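# Bag three colored balls, leave white ball in pan

## Task

Get the orange, blue and green balls completely into the bag, in the space between its two layers. Each ball left out lowers the result. The attempt fails if any corner of the bag's opening sticks far out past the table edge. No ball is counted unless, at the end, the white ball sits in the pan, the pan stands upright on open table, and the whole bag lies on the table with no part over the edge or inside the pan. A ball does not count if a gripper still holds it or if closely fitting jaws still touch it. A ball does not count if it drops more than about a fingernail's width when a lifted lip of the bag is lowered. Nothing counts that stays in place only because the robot is holding it at the end.

## Robot and tools

Robot: two 6-joint arms, left_arm and right_arm, each ending in a two-finger parallel gripper. These are only names, not sides of any picture. Bases in the scene frame: left_arm at (+0.017, +0.368, 0) m, right_arm at (+0.022, -0.261, 0) m, both nearly unrotated.

Scene frame (used by every reported pose): origin on the table surface midway between the arms, +x out over the table, +z up, left_arm on the +y side. Gripper frame: fingers point along its +z, they open and close along its y. The reported end_effector_position is the spot between the finger pads, about 1 cm short of the fingertips.

execute_actions(actions): actions is a list of up to 15 actions, run in order; an empty list just fetches state and images. Each action is a table of up to 15 rows, one row per control step of 1/30 s, so an action lasts 15 steps (0.5 s); a table with fewer rows repeats its final row. Every row is a single list of 14 numbers in [-1, 1] covering both arms, even if one arm stays still: left dx, dy, dz, rx, ry, rz, opening, then right dx, dy, dz, rx, ry, rz, opening. dx..rz are an offset, not a pose: the gripper's target relative to its measured pose at the start of that action (for a call's first action, the pose in the latest result), expressed in the gripper's own axes. Rows do not accumulate; each is measured from the same start pose. Scale: 1.0 = 0.6 m of translation or 180 degrees; rx, ry, rz form one rotation vector. Opening is absolute, not an offset: +1 fully open (0.094 m), -1 closed.

Per step, the commanded pose is clipped to within 70 mm and 16 degrees of the measured pose, and position wins over orientation if both cannot be met. So a large offset may need several actions; after an action the arm only drifts on as far as its last clipped pose.

move(target, speed, blocking): target is one 14-number row, same layout, axes and scale as above, offsets from the pose shown in the latest result that has one. Each gripper travels a straight line toward it; both finish together, in 0.5 to 10 s (cut off at 10 s, short of target). speed is the path's top speed in m/s, 0.002 to 0.5, default 0.25; rotation is capped at twice that in rad/s. Openings are applied when the move starts. Paths ignore obstacles and the other arm, grippers lag and overshoot speed, especially with an almost straight arm. Faster contact hits harder; aiming deeper past a contact pushes harder. With blocking=false you get a result after 0.5 s while motion continues; you must call wait or stop before any new action or move. The result adds a move: line with the ending (done, off_target, moving, held, fault), any limits (paced = pose clipped; held = a check blocked steps, after which motion can surge), and each gripper's distance to its target. If only one arm is named, the other finished fine.

wait(seconds): 0 to 10; the robot keeps its last command; returns early if a running move ends. stop(): brakes a running move (needs room; fingers continue). zoom_image(camera, region): region [x0, y0, x1, y1] in that camera's pixels, at most 504x504. read_manual(section): licence texts only, default "licences". finished_scene(scene): ends the scene for good; scene is 1 or omitted.

Cameras: cam_head_left, cam_head_right, cam_high (896x504 each), cam_left_wrist, cam_right_wrist (616x616 fisheye), returned in that order. Calibration matrices were supplied; they can be off by a couple of degrees and millimetres.

Result lines: left_arm: ... | right_arm: ... gives each gripper's position (m) and quat wxyz in the scene frame, less accurate at long reach. Hand target lines show what the controller now aims at. grip_measured is finger opening on the command scale (Joint positions' last entry is the opening in metres; each gripper may read up to ~1 mm off). Action calls list step positions; HELD marks steps where an arm was held back. A pose unreachable line means the clearance check altered or blocked that arm's command. FAULT, MOTOR HOT (from 75 °C) and OVER-TEMPERATURE FAULT (90 °C pauses the arm 10 s; 100 °C makes it go limp and fall) report stops. Joint torques include offsets, friction and noise.

Joint ranges (rad): waist -2.618..3.054, shoulder 0..3.142, elbow 0..3.142, wrist pitch -1.571..1.571, wrist yaw -1.571..1.571, wrist roll -2.094..2.094. Elbows stop just before straight.

Practical points: arms tend to finish a centimetre or more low, and all-zero offsets let them creep down. To keep an arm in place, send the offset back to its desired pose in a reply's first call and zeros afterwards, aiming higher if it still sags. To grip, command an opening about 0.03 under grip_measured for a firm hold, less for a light one; pad force tops out near 50-62 N, weaker on parts under 2 mm thick. Between replies the simulation keeps running on the last command. Occasional tugs on held parts or pushes on loose objects can happen.

Avoid: arms colliding or pressing each other, knocking anything off the table, dropping or slamming objects, very hard pushes, and long heavy holds that heat motors. Release the balls and the bag before finishing so nothing depends on the grippers.

Each tool is called as name(argument=value, ...) on one line, values as JSON.

## Session

execute_actions(actions=[])

Scene clock: 0.00 s.
left_arm: end_effector_position=(+0.4014, +0.3532, +0.4127) grip_measured=+1.000 end_effector_quat_wxyz=(+0.711, +0.015, +0.702, -0.021) | right_arm: end_effector_position=(+0.3971, -0.2500, +0.4181) grip_measured=+1.000 end_effector_quat_wxyz=(+0.715, -0.002, +0.699, +0.014)
Joint positions: left_arm=[ 0.012  1.062  1.063  0.012  0.017 -0.009  0.094] | right_arm=[ 0.002  1.03   1.06  -0.006  0.01   0.016  0.094]
Joint velocities: left_arm=[-0.002 -0.017 -0.012  0.007  0.11   0.037  0.   ] | right_arm=[-0.022 -0.017  0.002  0.037 -0.051 -0.037  0.   ]
Joint torques (N m, as the arm reports them, + toward a larger angle): no reading
Hand target (left_arm): +0.399, +0.353, +0.419; +0.716, +0.016, +0.697, -0.021
Hand target (right_arm): +0.395, -0.250, +0.419; +0.714, -0.002, +0.700, +0.014

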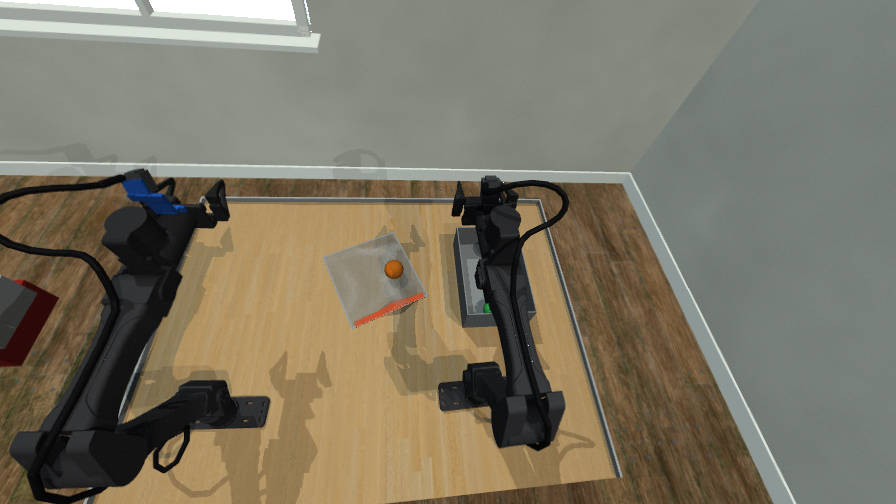

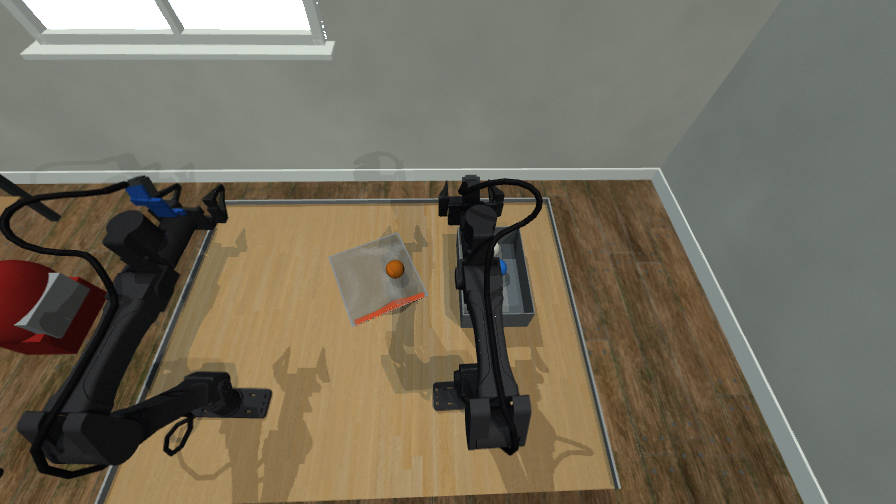

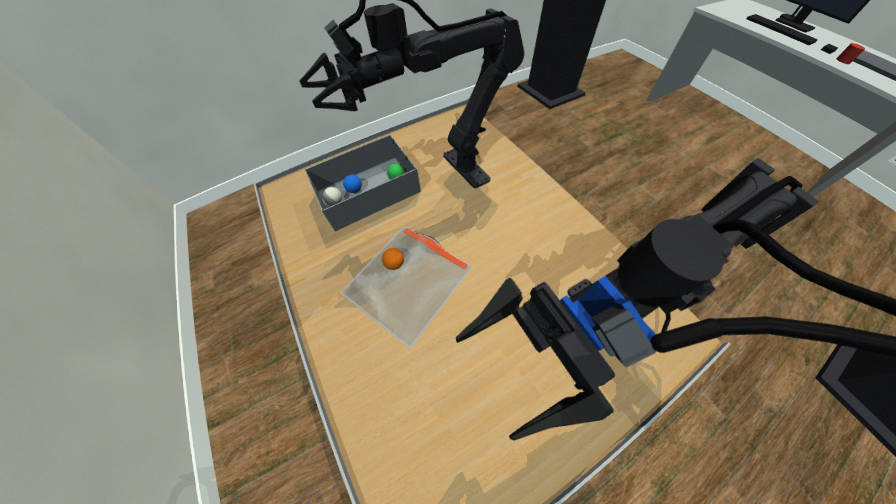

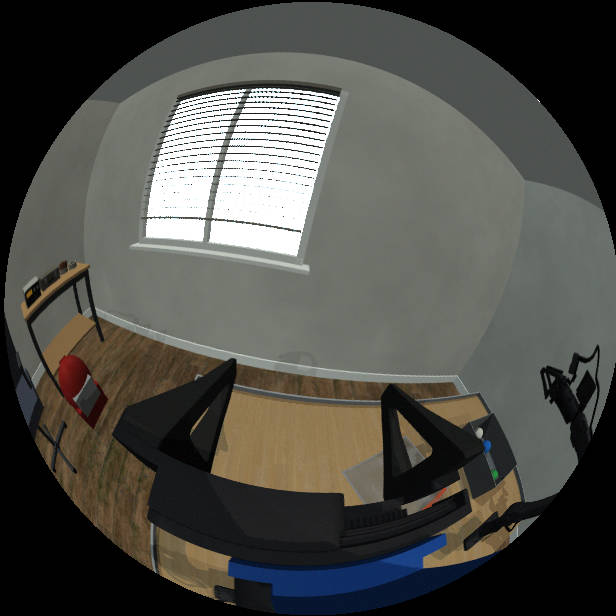

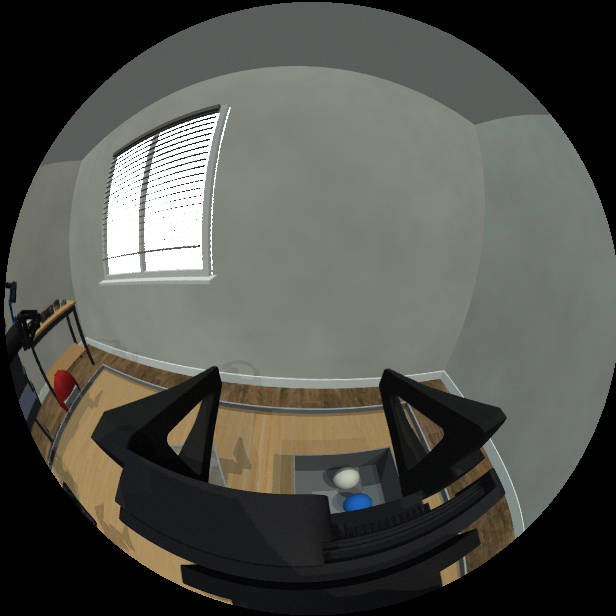

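zoom_image(camera="cam_head_left", region=[300, 210, 560, 350])

zoom_image(camera="cam_high", region=[290, 120, 500, 360])

Region (300, 210, 560, 350) of cam_head_left's 896x504 image, scaled by 1.938, with more detail than that image has; it fills the top 271 rows of this view, and the rest is white.

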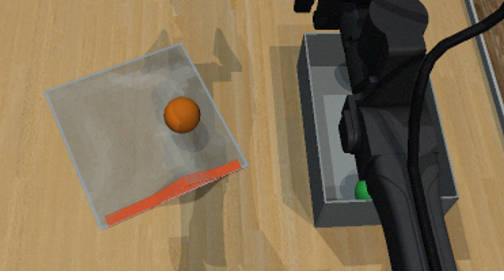

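Region (290, 120, 500, 360) of cam_high's 896x504 image, scaled by 2.100, with more detail than that image has; it fills the left 441 columns of this view, and the rest is white.

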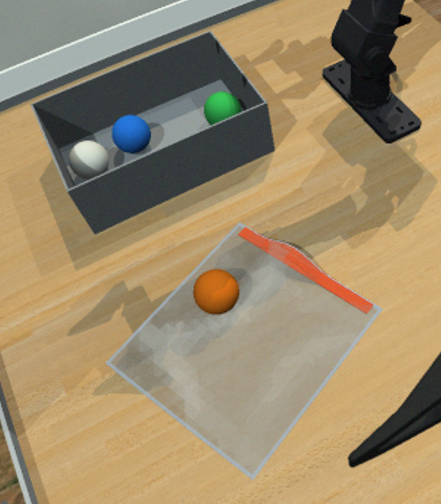

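move(target=[0.3,-0.3,-0.3,0,0.4,0,1, 0,0,0,0,0,0,1])

zoom_image(camera="cam_high", region=[380, 210, 490, 290])

zoom_image(camera="cam_head_left", region=[340, 270, 440, 340])

Scene clock: 4.37 s.
left_arm: end_effector_position=(+0.2149, +0.1770, +0.2206) grip_measured=+1.000 end_effector_quat_wxyz=(+0.150, +0.012, +0.988, -0.011) | right_arm: end_effector_position=(+0.3971, -0.2500, +0.4181) grip_measured=+1.000 end_effector_quat_wxyz=(+0.715, -0.002, +0.699, +0.014)
Joint positions: left_arm=[-0.869  1.43   1.51  -1.444 -0.222 -0.866  0.094] | right_arm=[ 0.002  1.03   1.06  -0.006  0.01   0.016  0.094]
Joint velocities: left_arm=[-0.012  0.002 -0.002  0.037 -0.007 -0.022  0.   ] | right_arm=[ 0.012 -0.002 -0.012 -0.007  0.051 -0.022  0.   ]
Joint torques (N m, as the arm reports them, + toward a larger angle): left_arm=[-0.71 -5.25  7.59  0.61 -0.19 -0.04] | right_arm=[ 0.04 -2.44  8.91  2.1   0.01 -0.01]
Hand target (left_arm): +0.214, +0.175, +0.228; +0.154, +0.013, +0.988, -0.014
Hand target (right_arm): +0.397, -0.250, +0.418; +0.715, -0.002, +0.699, +0.014
Off the commanded pose (left_arm): 0.012 m, 2 deg.
Off the commanded pose (right_arm): 0.000 m, 0 deg.
move: off_target (left_arm)
camera_calibration (this result's frames):
cam_left_wrist: T_world_to_cam=[[0.183692, -0.979342, 0.0845406, 0.117557], [-0.972445, -0.168489, 0.161124, 0.249815], [-0.143552, -0.111808, -0.983307, 0.374066], [0, 0, 0, 1]] pos_world=[0.275035, 0.199043, 0.317632]

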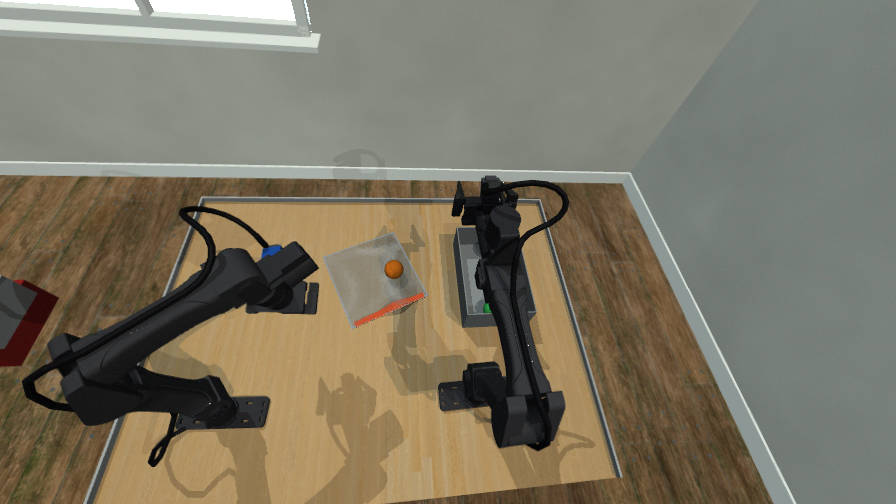

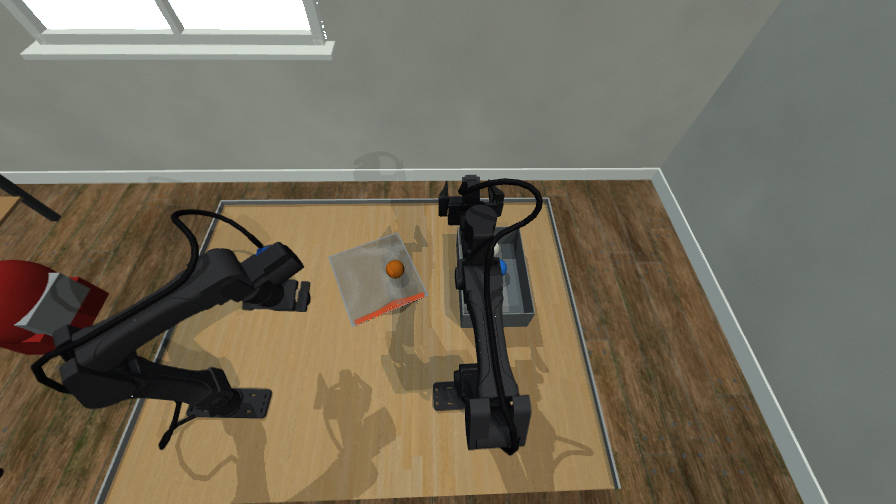

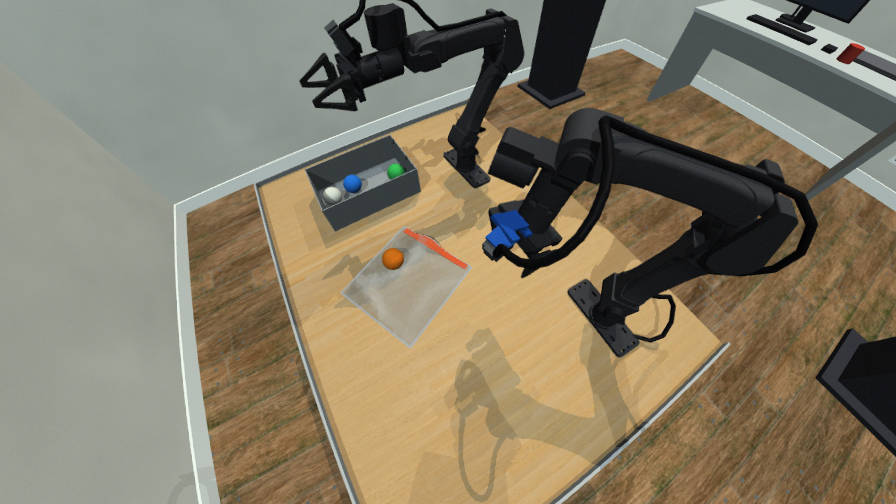

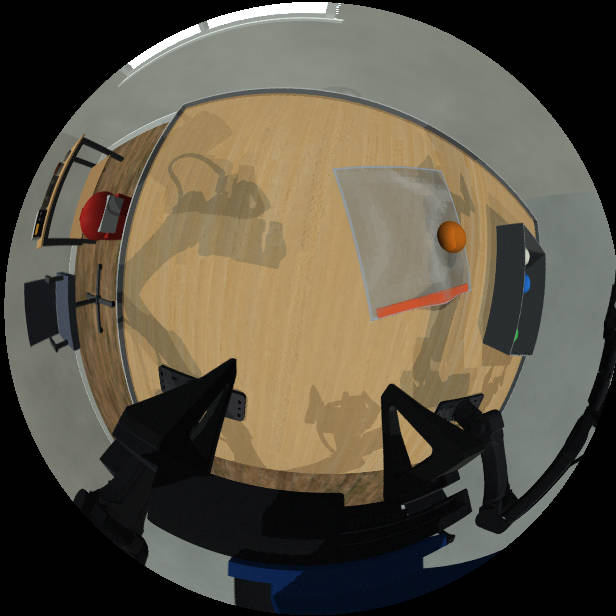

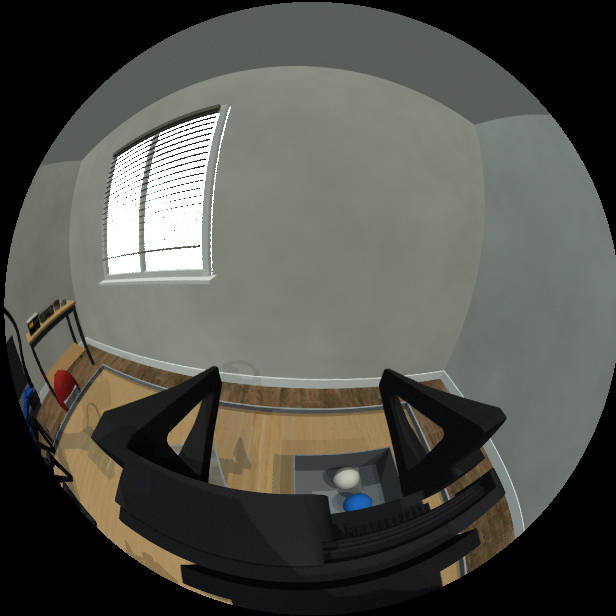

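Region (380, 210, 490, 290) of cam_high's 896x504 image, scaled by 4.582, with more detail than that image has; it fills the top 367 rows of this view, and the rest is white.

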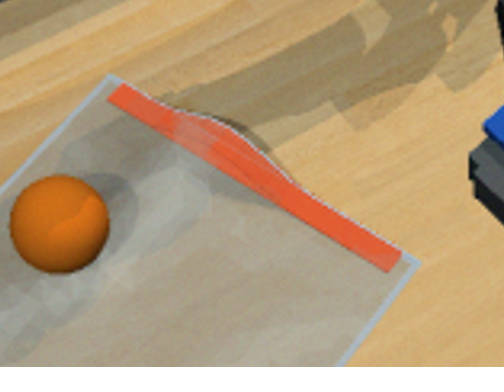

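Region (340, 270, 440, 340) of cam_head_left's 896x504 image, scaled by 5.040, with more detail than that image has; it fills the top 353 rows of this view, and the rest is white.

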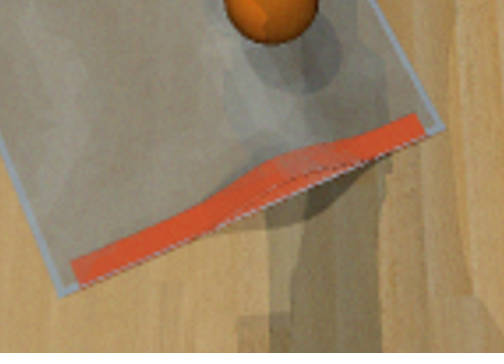

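move(target=[0,0,0,0,0,0,1, 0.49,0.345,0.027,0,0.5,0,1])

Scene clock: 9.17 s.
left_arm: end_effector_position=(+0.2141, +0.1767, +0.2203) grip_measured=+1.000 end_effector_quat_wxyz=(+0.148, +0.012, +0.989, -0.012) | right_arm: end_effector_position=(+0.4165, -0.0449, +0.1249) grip_measured=+1.000 end_effector_quat_wxyz=(+0.020, -0.010, +1.000, +0.002)
Joint positions: left_arm=[-0.869  1.43   1.51  -1.445 -0.217 -0.868  0.094] | right_arm=[ 0.474  2.3    2.291 -1.525  0.014  0.484  0.094]
Joint velocities: left_arm=[-0.017  0.012 -0.007  0.007 -0.007  0.051  0.   ] | right_arm=[-0.017  0.002 -0.002 -0.081  0.022 -0.066  0.   ]
Joint torques (N m, as the arm reports them, + toward a larger angle): left_arm=[-0.03 -5.53  5.5   0.87 -0.21  0.03] | right_arm=[  0.64 -11.59   9.15   0.51  -0.02   0.12]
Hand target (left_arm): +0.215, +0.177, +0.221; +0.150, +0.012, +0.988, -0.011
Hand target (right_arm): +0.414, -0.042, +0.124; +0.013, -0.008, +1.000, +0.001
Off the commanded pose (left_arm): 0.001 m, 0 deg.
Off the commanded pose (right_arm): 0.008 m, 1 deg.
move: done
camera_calibration (this result's frames):
cam_left_wrist: T_world_to_cam=[[0.184871, -0.97897, 0.086256, 0.116699], [-0.971558, -0.168843, 0.16603, 0.247785], [-0.147975, -0.114497, -0.982341, 0.374877], [0, 0, 0, 1]] pos_world=[0.274636, 0.199004, 0.317051]
cam_right_wrist: T_world_to_cam=[[0.0872361, -0.99273, 0.0829296, -0.0967994], [-0.931747, -0.0518553, 0.359385, 0.38144], [-0.352472, -0.108621, -0.929497, 0.359282], [0, 0, 0, 1]] pos_world=[0.490487, -0.0372905, 0.204895]

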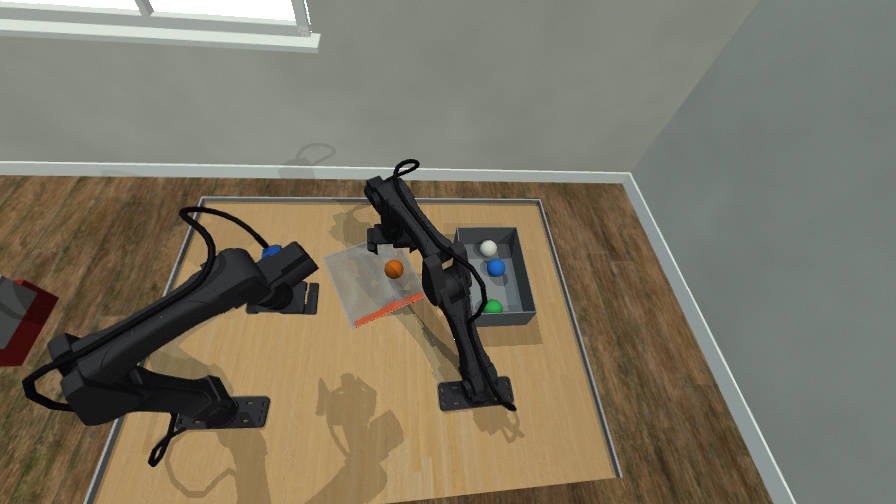

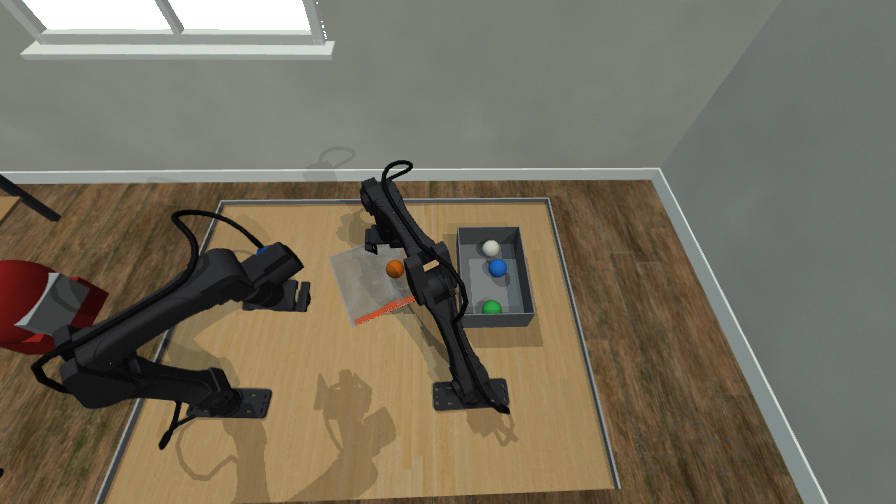

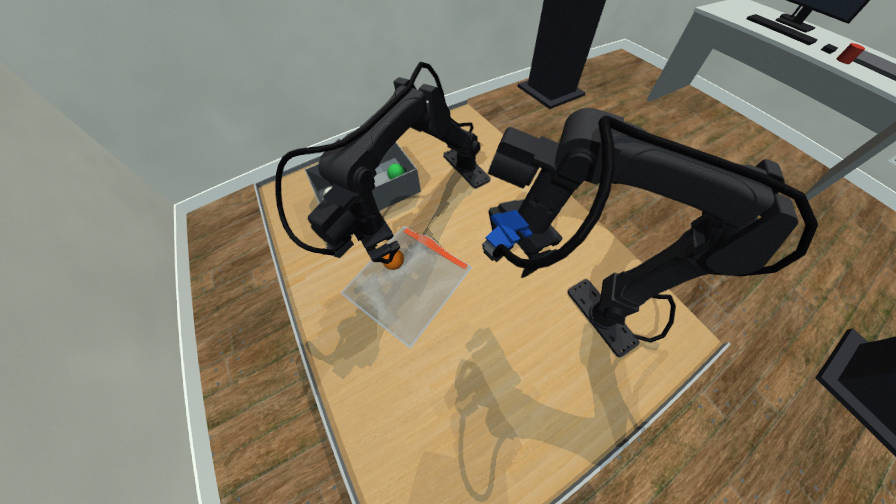

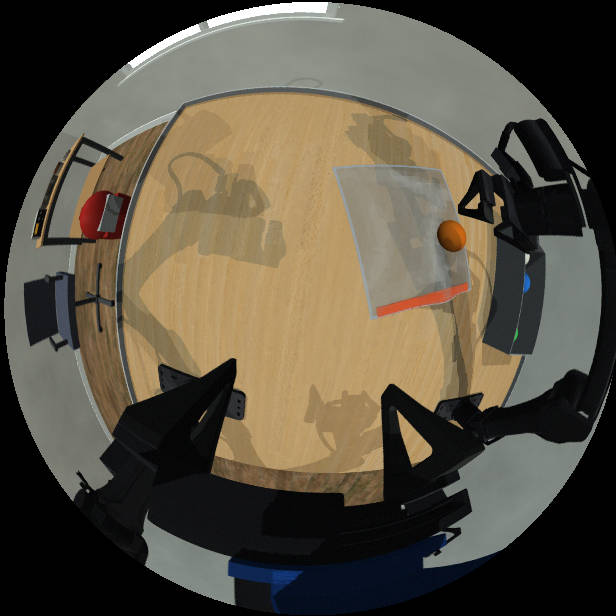

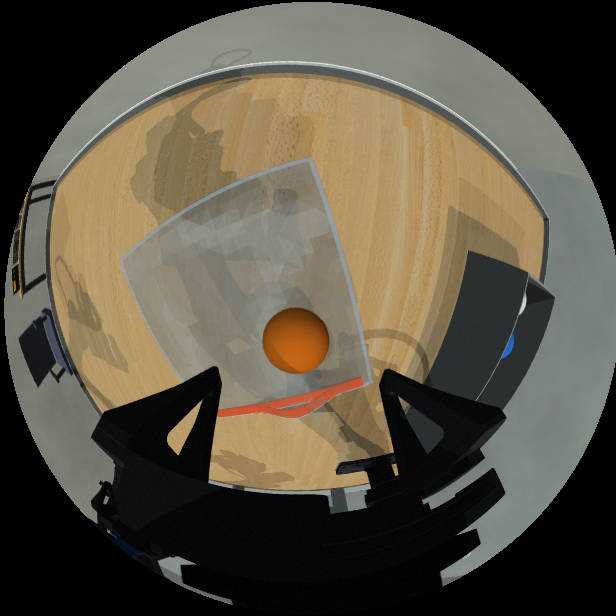

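move(target=[0,0,0,0,0,0,1, 0.04,0,0.09,0,0,0,1])

Scene clock: 10.57 s.
left_arm: end_effector_position=(+0.2136, +0.1763, +0.2202) grip_measured=+1.000 end_effector_quat_wxyz=(+0.147, +0.012, +0.989, -0.013) | right_arm: end_effector_position=(+0.3948, -0.0477, +0.0654) grip_measured=+1.000 end_effector_quat_wxyz=(+0.009, -0.013, +1.000, -0.003)
Joint positions: left_arm=[-0.869  1.43   1.51  -1.445 -0.213 -0.868  0.094] | right_arm=[ 0.493  2.2    1.888 -1.245  0.014  0.498  0.094]
Joint velocities: left_arm=[-0.007  0.017 -0.017  0.007  0.007 -0.007  0.   ] | right_arm=[-0.007 -0.017  0.007 -0.022  0.051 -0.007  0.   ]
Joint torques (N m, as the arm reports them, + toward a larger angle): left_arm=[-0.11 -5.52  5.54  0.85 -0.2   0.03] | right_arm=[  0.62 -13.51   6.06   0.72   0.01   0.11]
Hand target (left_arm): +0.214, +0.177, +0.220; +0.148, +0.012, +0.989, -0.012
Hand target (right_arm): +0.395, -0.045, +0.070; +0.019, -0.010, +1.000, +0.003
Off the commanded pose (left_arm): 0.001 m, 0 deg.
Off the commanded pose (right_arm): 0.005 m, 1 deg.
move: done
camera_calibration (this result's frames):
cam_left_wrist: T_world_to_cam=[[0.184365, -0.978916, 0.0879395, 0.116114], [-0.971194, -0.167703, 0.169288, 0.246247], [-0.150971, -0.116617, -0.981636, 0.375471], [0, 0, 0, 1]] pos_world=[0.274431, 0.198748, 0.316678]
cam_right_wrist: T_world_to_cam=[[0.0943646, -0.99129, 0.0918684, -0.0960151], [-0.923791, -0.0527929, 0.379239, 0.377959], [-0.371086, -0.120654, -0.920727, 0.302222], [0, 0, 0, 1]] pos_world=[0.470366, -0.038761, 0.143747]

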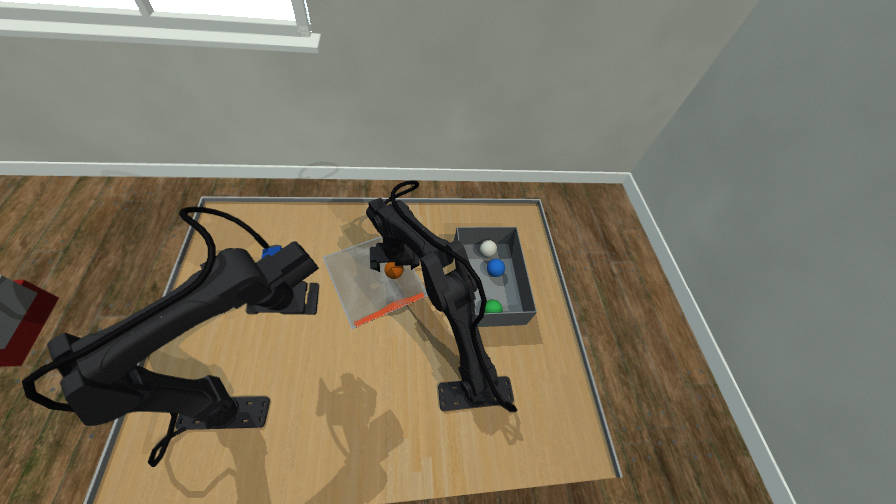

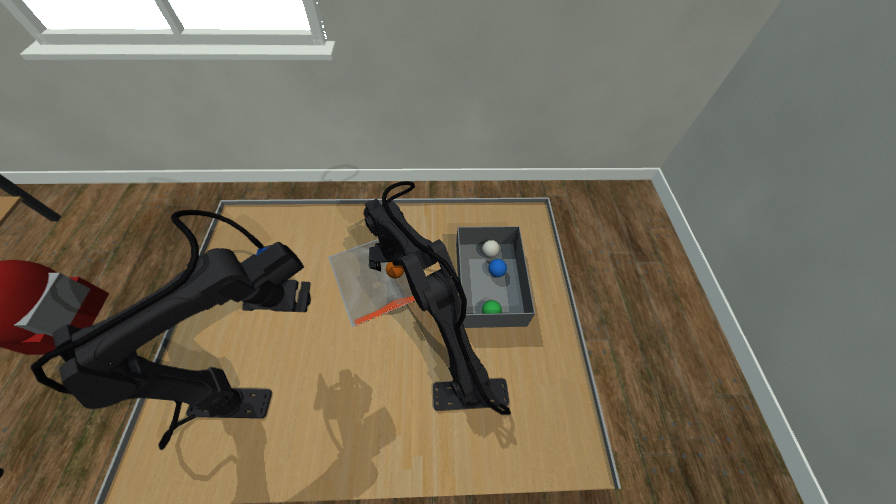

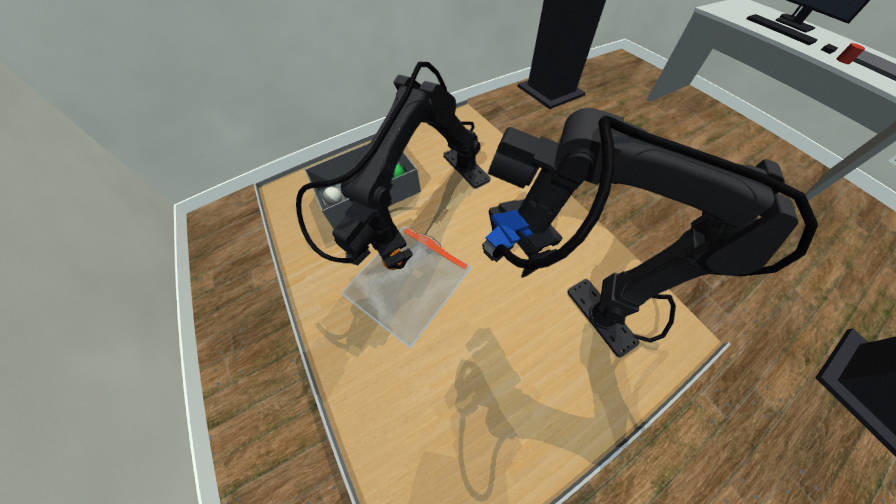

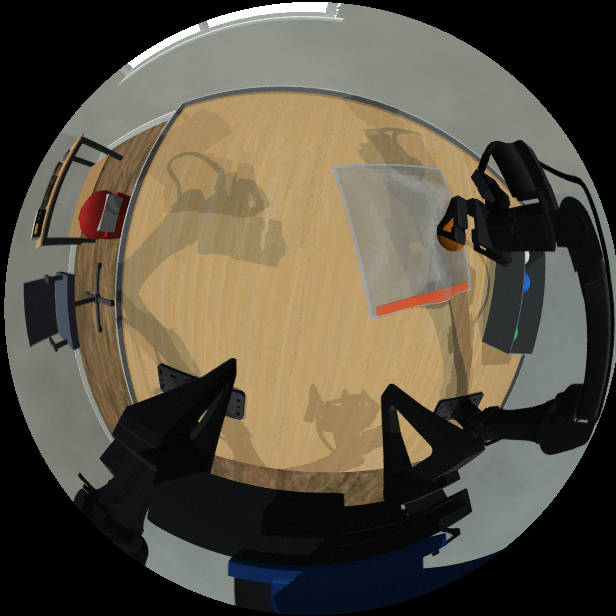

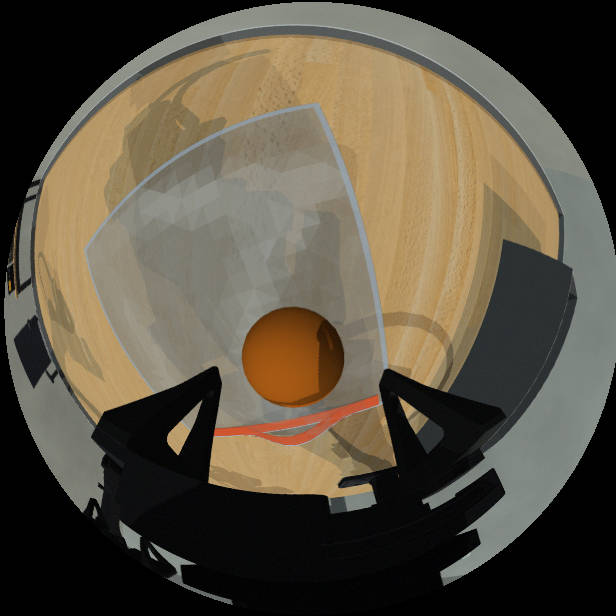

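move(target=[0,0,0,0,0,0,1, 0.005,0.006,0.052,0,0,0,1], speed=0.08)

move(target=[0,0,0,0,0,0,1, 0,0,0,0,0,0,0.1])

Scene clock: 12.10 s.
left_arm: end_effector_position=(+0.2130, +0.1758, +0.2200) grip_measured=+1.000 end_effector_quat_wxyz=(+0.145, +0.012, +0.989, -0.014) | right_arm: end_effector_position=(+0.3948, -0.0476, +0.0433) grip_measured=+1.000 end_effector_quat_wxyz=(+0.014, -0.012, +1.000, -0.000)
Joint positions: left_arm=[-0.869  1.43   1.51  -1.445 -0.21  -0.868  0.094] | right_arm=[ 0.493  2.2    1.8   -1.146  0.014  0.498  0.094]
Joint velocities: left_arm=[ 0.002 -0.017 -0.002 -0.081 -0.022 -0.037  0.   ] | right_arm=[-0.012 -0.002 -0.002 -0.051 -0.066 -0.007  0.   ]
Joint torques (N m, as the arm reports them, + toward a larger angle): left_arm=[-0.01 -5.44  5.41  0.85 -0.21  0.03] | right_arm=[  0.92 -10.79   6.13   0.73   0.     0.1 ]
Hand target (left_arm): +0.214, +0.176, +0.220; +0.147, +0.012, +0.989, -0.013
Hand target (right_arm): +0.392, -0.044, +0.034; +0.009, -0.013, +1.000, -0.003
Off the commanded pose (left_arm): 0.001 m, 0 deg.
Off the commanded pose (right_arm): 0.010 m, 1 deg.
move: done
camera_calibration (this result's frames):
cam_left_wrist: T_world_to_cam=[[0.183863, -0.978857, 0.0896243, 0.115526], [-0.970819, -0.166555, 0.172542, 0.244707], [-0.153966, -0.118733, -0.980916, 0.376059], [0, 0, 0, 1]] pos_world=[0.274225, 0.198491, 0.316306]
cam_right_wrist: T_world_to_cam=[[0.0931569, -0.991805, 0.0874347, -0.093313], [-0.92728, -0.0544439, 0.370389, 0.388081], [-0.362593, -0.115581, -0.924753, 0.278943], [0, 0, 0, 1]] pos_world=[0.469695, -0.0391792, 0.122371]

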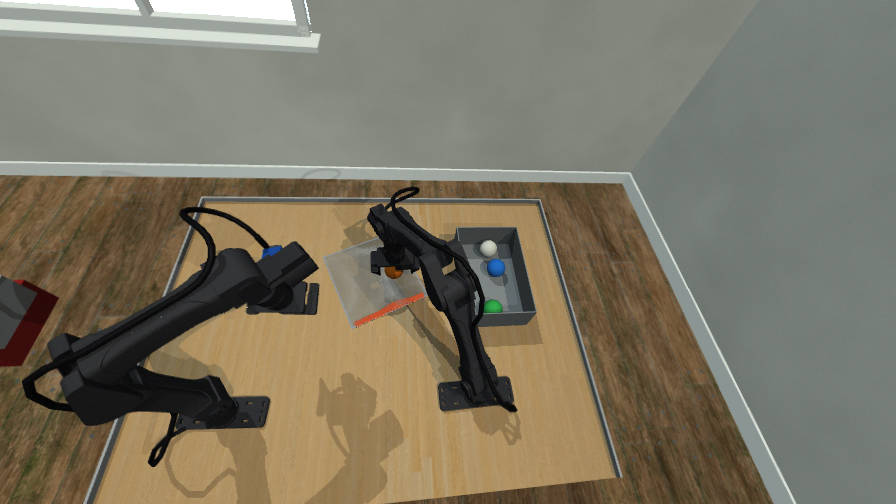

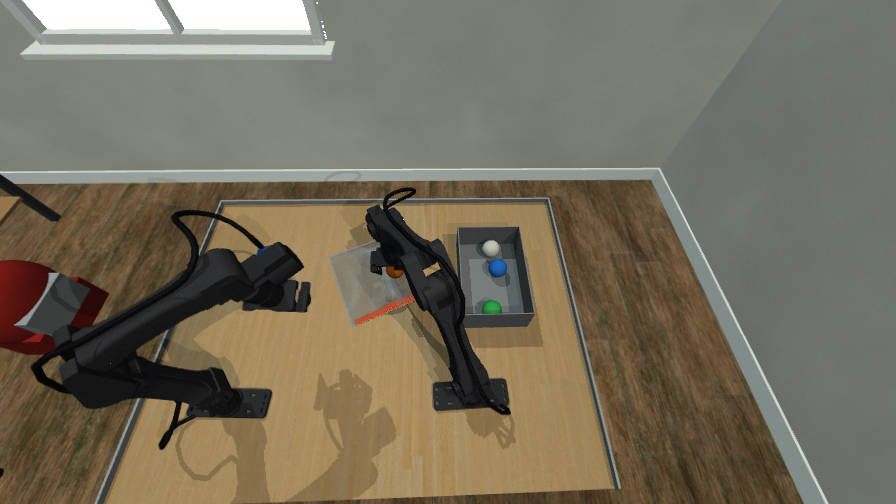

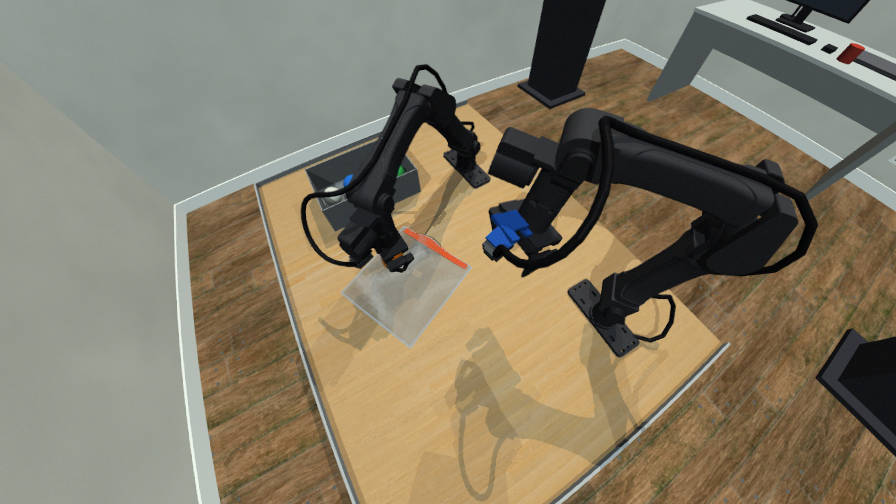

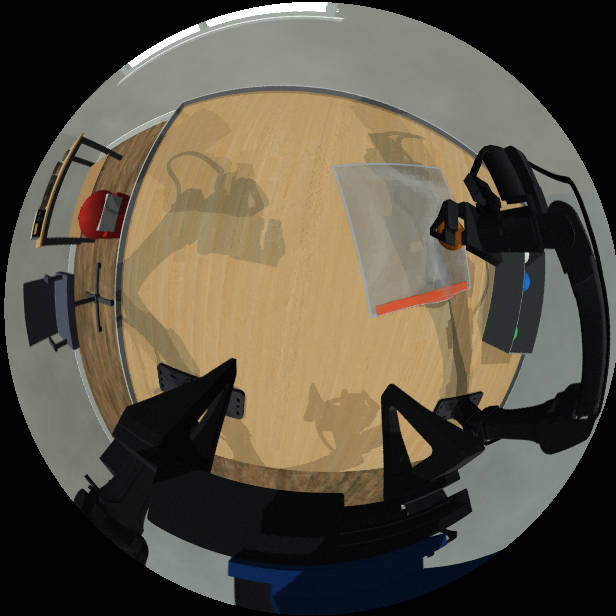

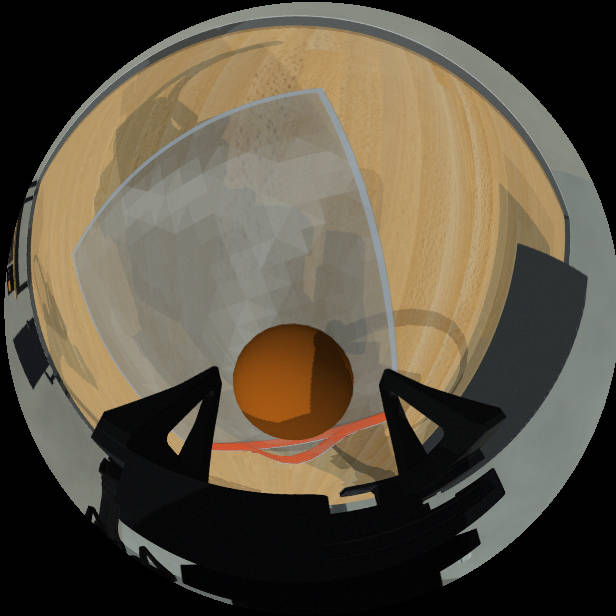

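Scene clock: 12.60 s.
left_arm: end_effector_position=(+0.2126, +0.1754, +0.2199) grip_measured=+1.000 end_effector_quat_wxyz=(+0.144, +0.012, +0.989, -0.015) | right_arm: end_effector_position=(+0.3948, -0.0476, +0.0433) grip_measured=+0.106 end_effector_quat_wxyz=(+0.014, -0.012, +1.000, -0.000)
Joint positions: left_arm=[-0.869  1.43   1.51  -1.445 -0.206 -0.868  0.094] | right_arm=[ 0.493  2.2    1.8   -1.146  0.014  0.498  0.052]
Joint velocities: left_arm=[-0.017  0.012 -0.002  0.007 -0.022 -0.007  0.   ] | right_arm=[-0.012 -0.012 -0.012 -0.095 -0.037 -0.066  0.   ]
Joint torques (N m, as the arm reports them, + toward a larger angle): left_arm=[-0.03 -5.56  5.6   0.84 -0.18  0.  ] | right_arm=[  0.01 -11.97   7.32   0.62   0.01   0.  ]
Hand target (left_arm): +0.213, +0.176, +0.220; +0.145, +0.012, +0.989, -0.014
Hand target (right_arm): +0.395, -0.048, +0.043; +0.014, -0.012, +1.000, -0.000
Off the commanded pose (left_arm): 0.001 m, 0 deg.
Off the commanded pose (right_arm): 0.000 m, 0 deg.
move: done
camera_calibration (this result's frames):
cam_left_wrist: T_world_to_cam=[[0.183416, -0.978801, 0.0911418, 0.114996], [-0.970472, -0.165516, 0.175467, 0.243319], [-0.156662, -0.120634, -0.980257, 0.376582], [0, 0, 0, 1]] pos_world=[0.274038, 0.19826, 0.315972]
cam_right_wrist: T_world_to_cam=[[0.0931569, -0.991805, 0.0874347, -0.093313], [-0.92728, -0.0544439, 0.370389, 0.388081], [-0.362593, -0.115581, -0.924753, 0.278943], [0, 0, 0, 1]] pos_world=[0.469695, -0.0391792, 0.122371]

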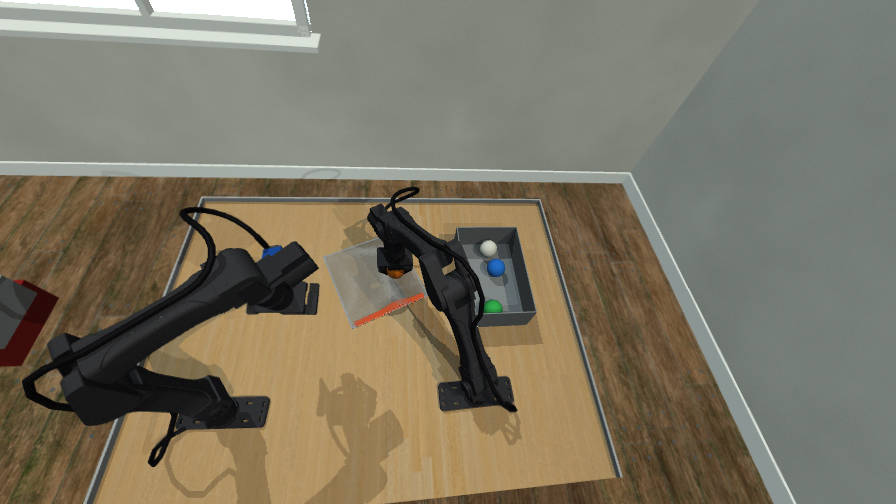

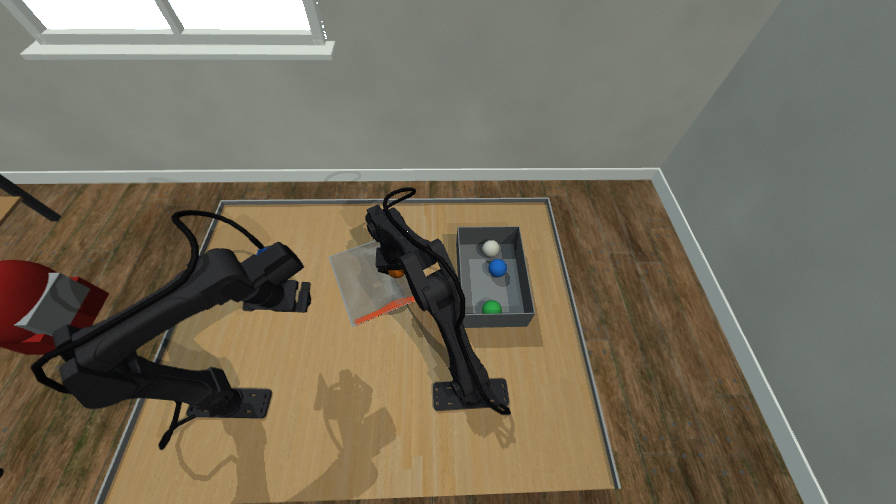

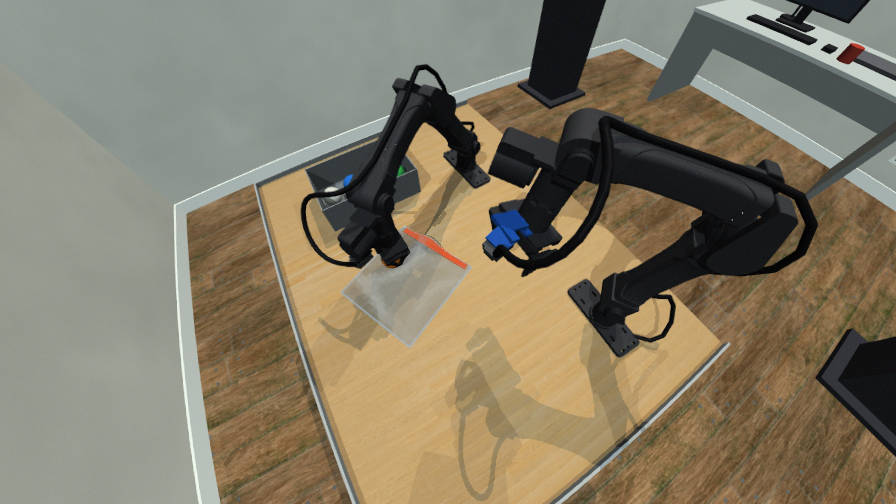

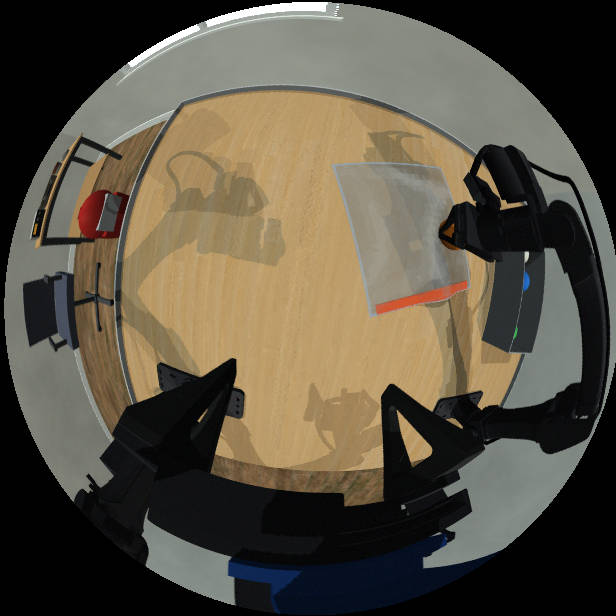

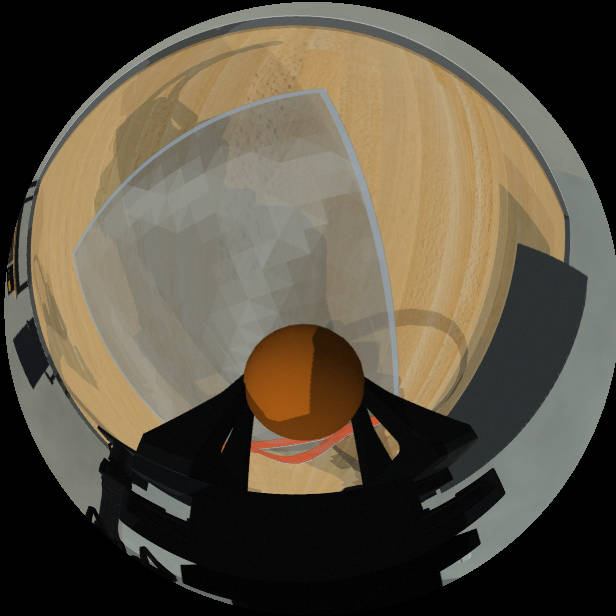

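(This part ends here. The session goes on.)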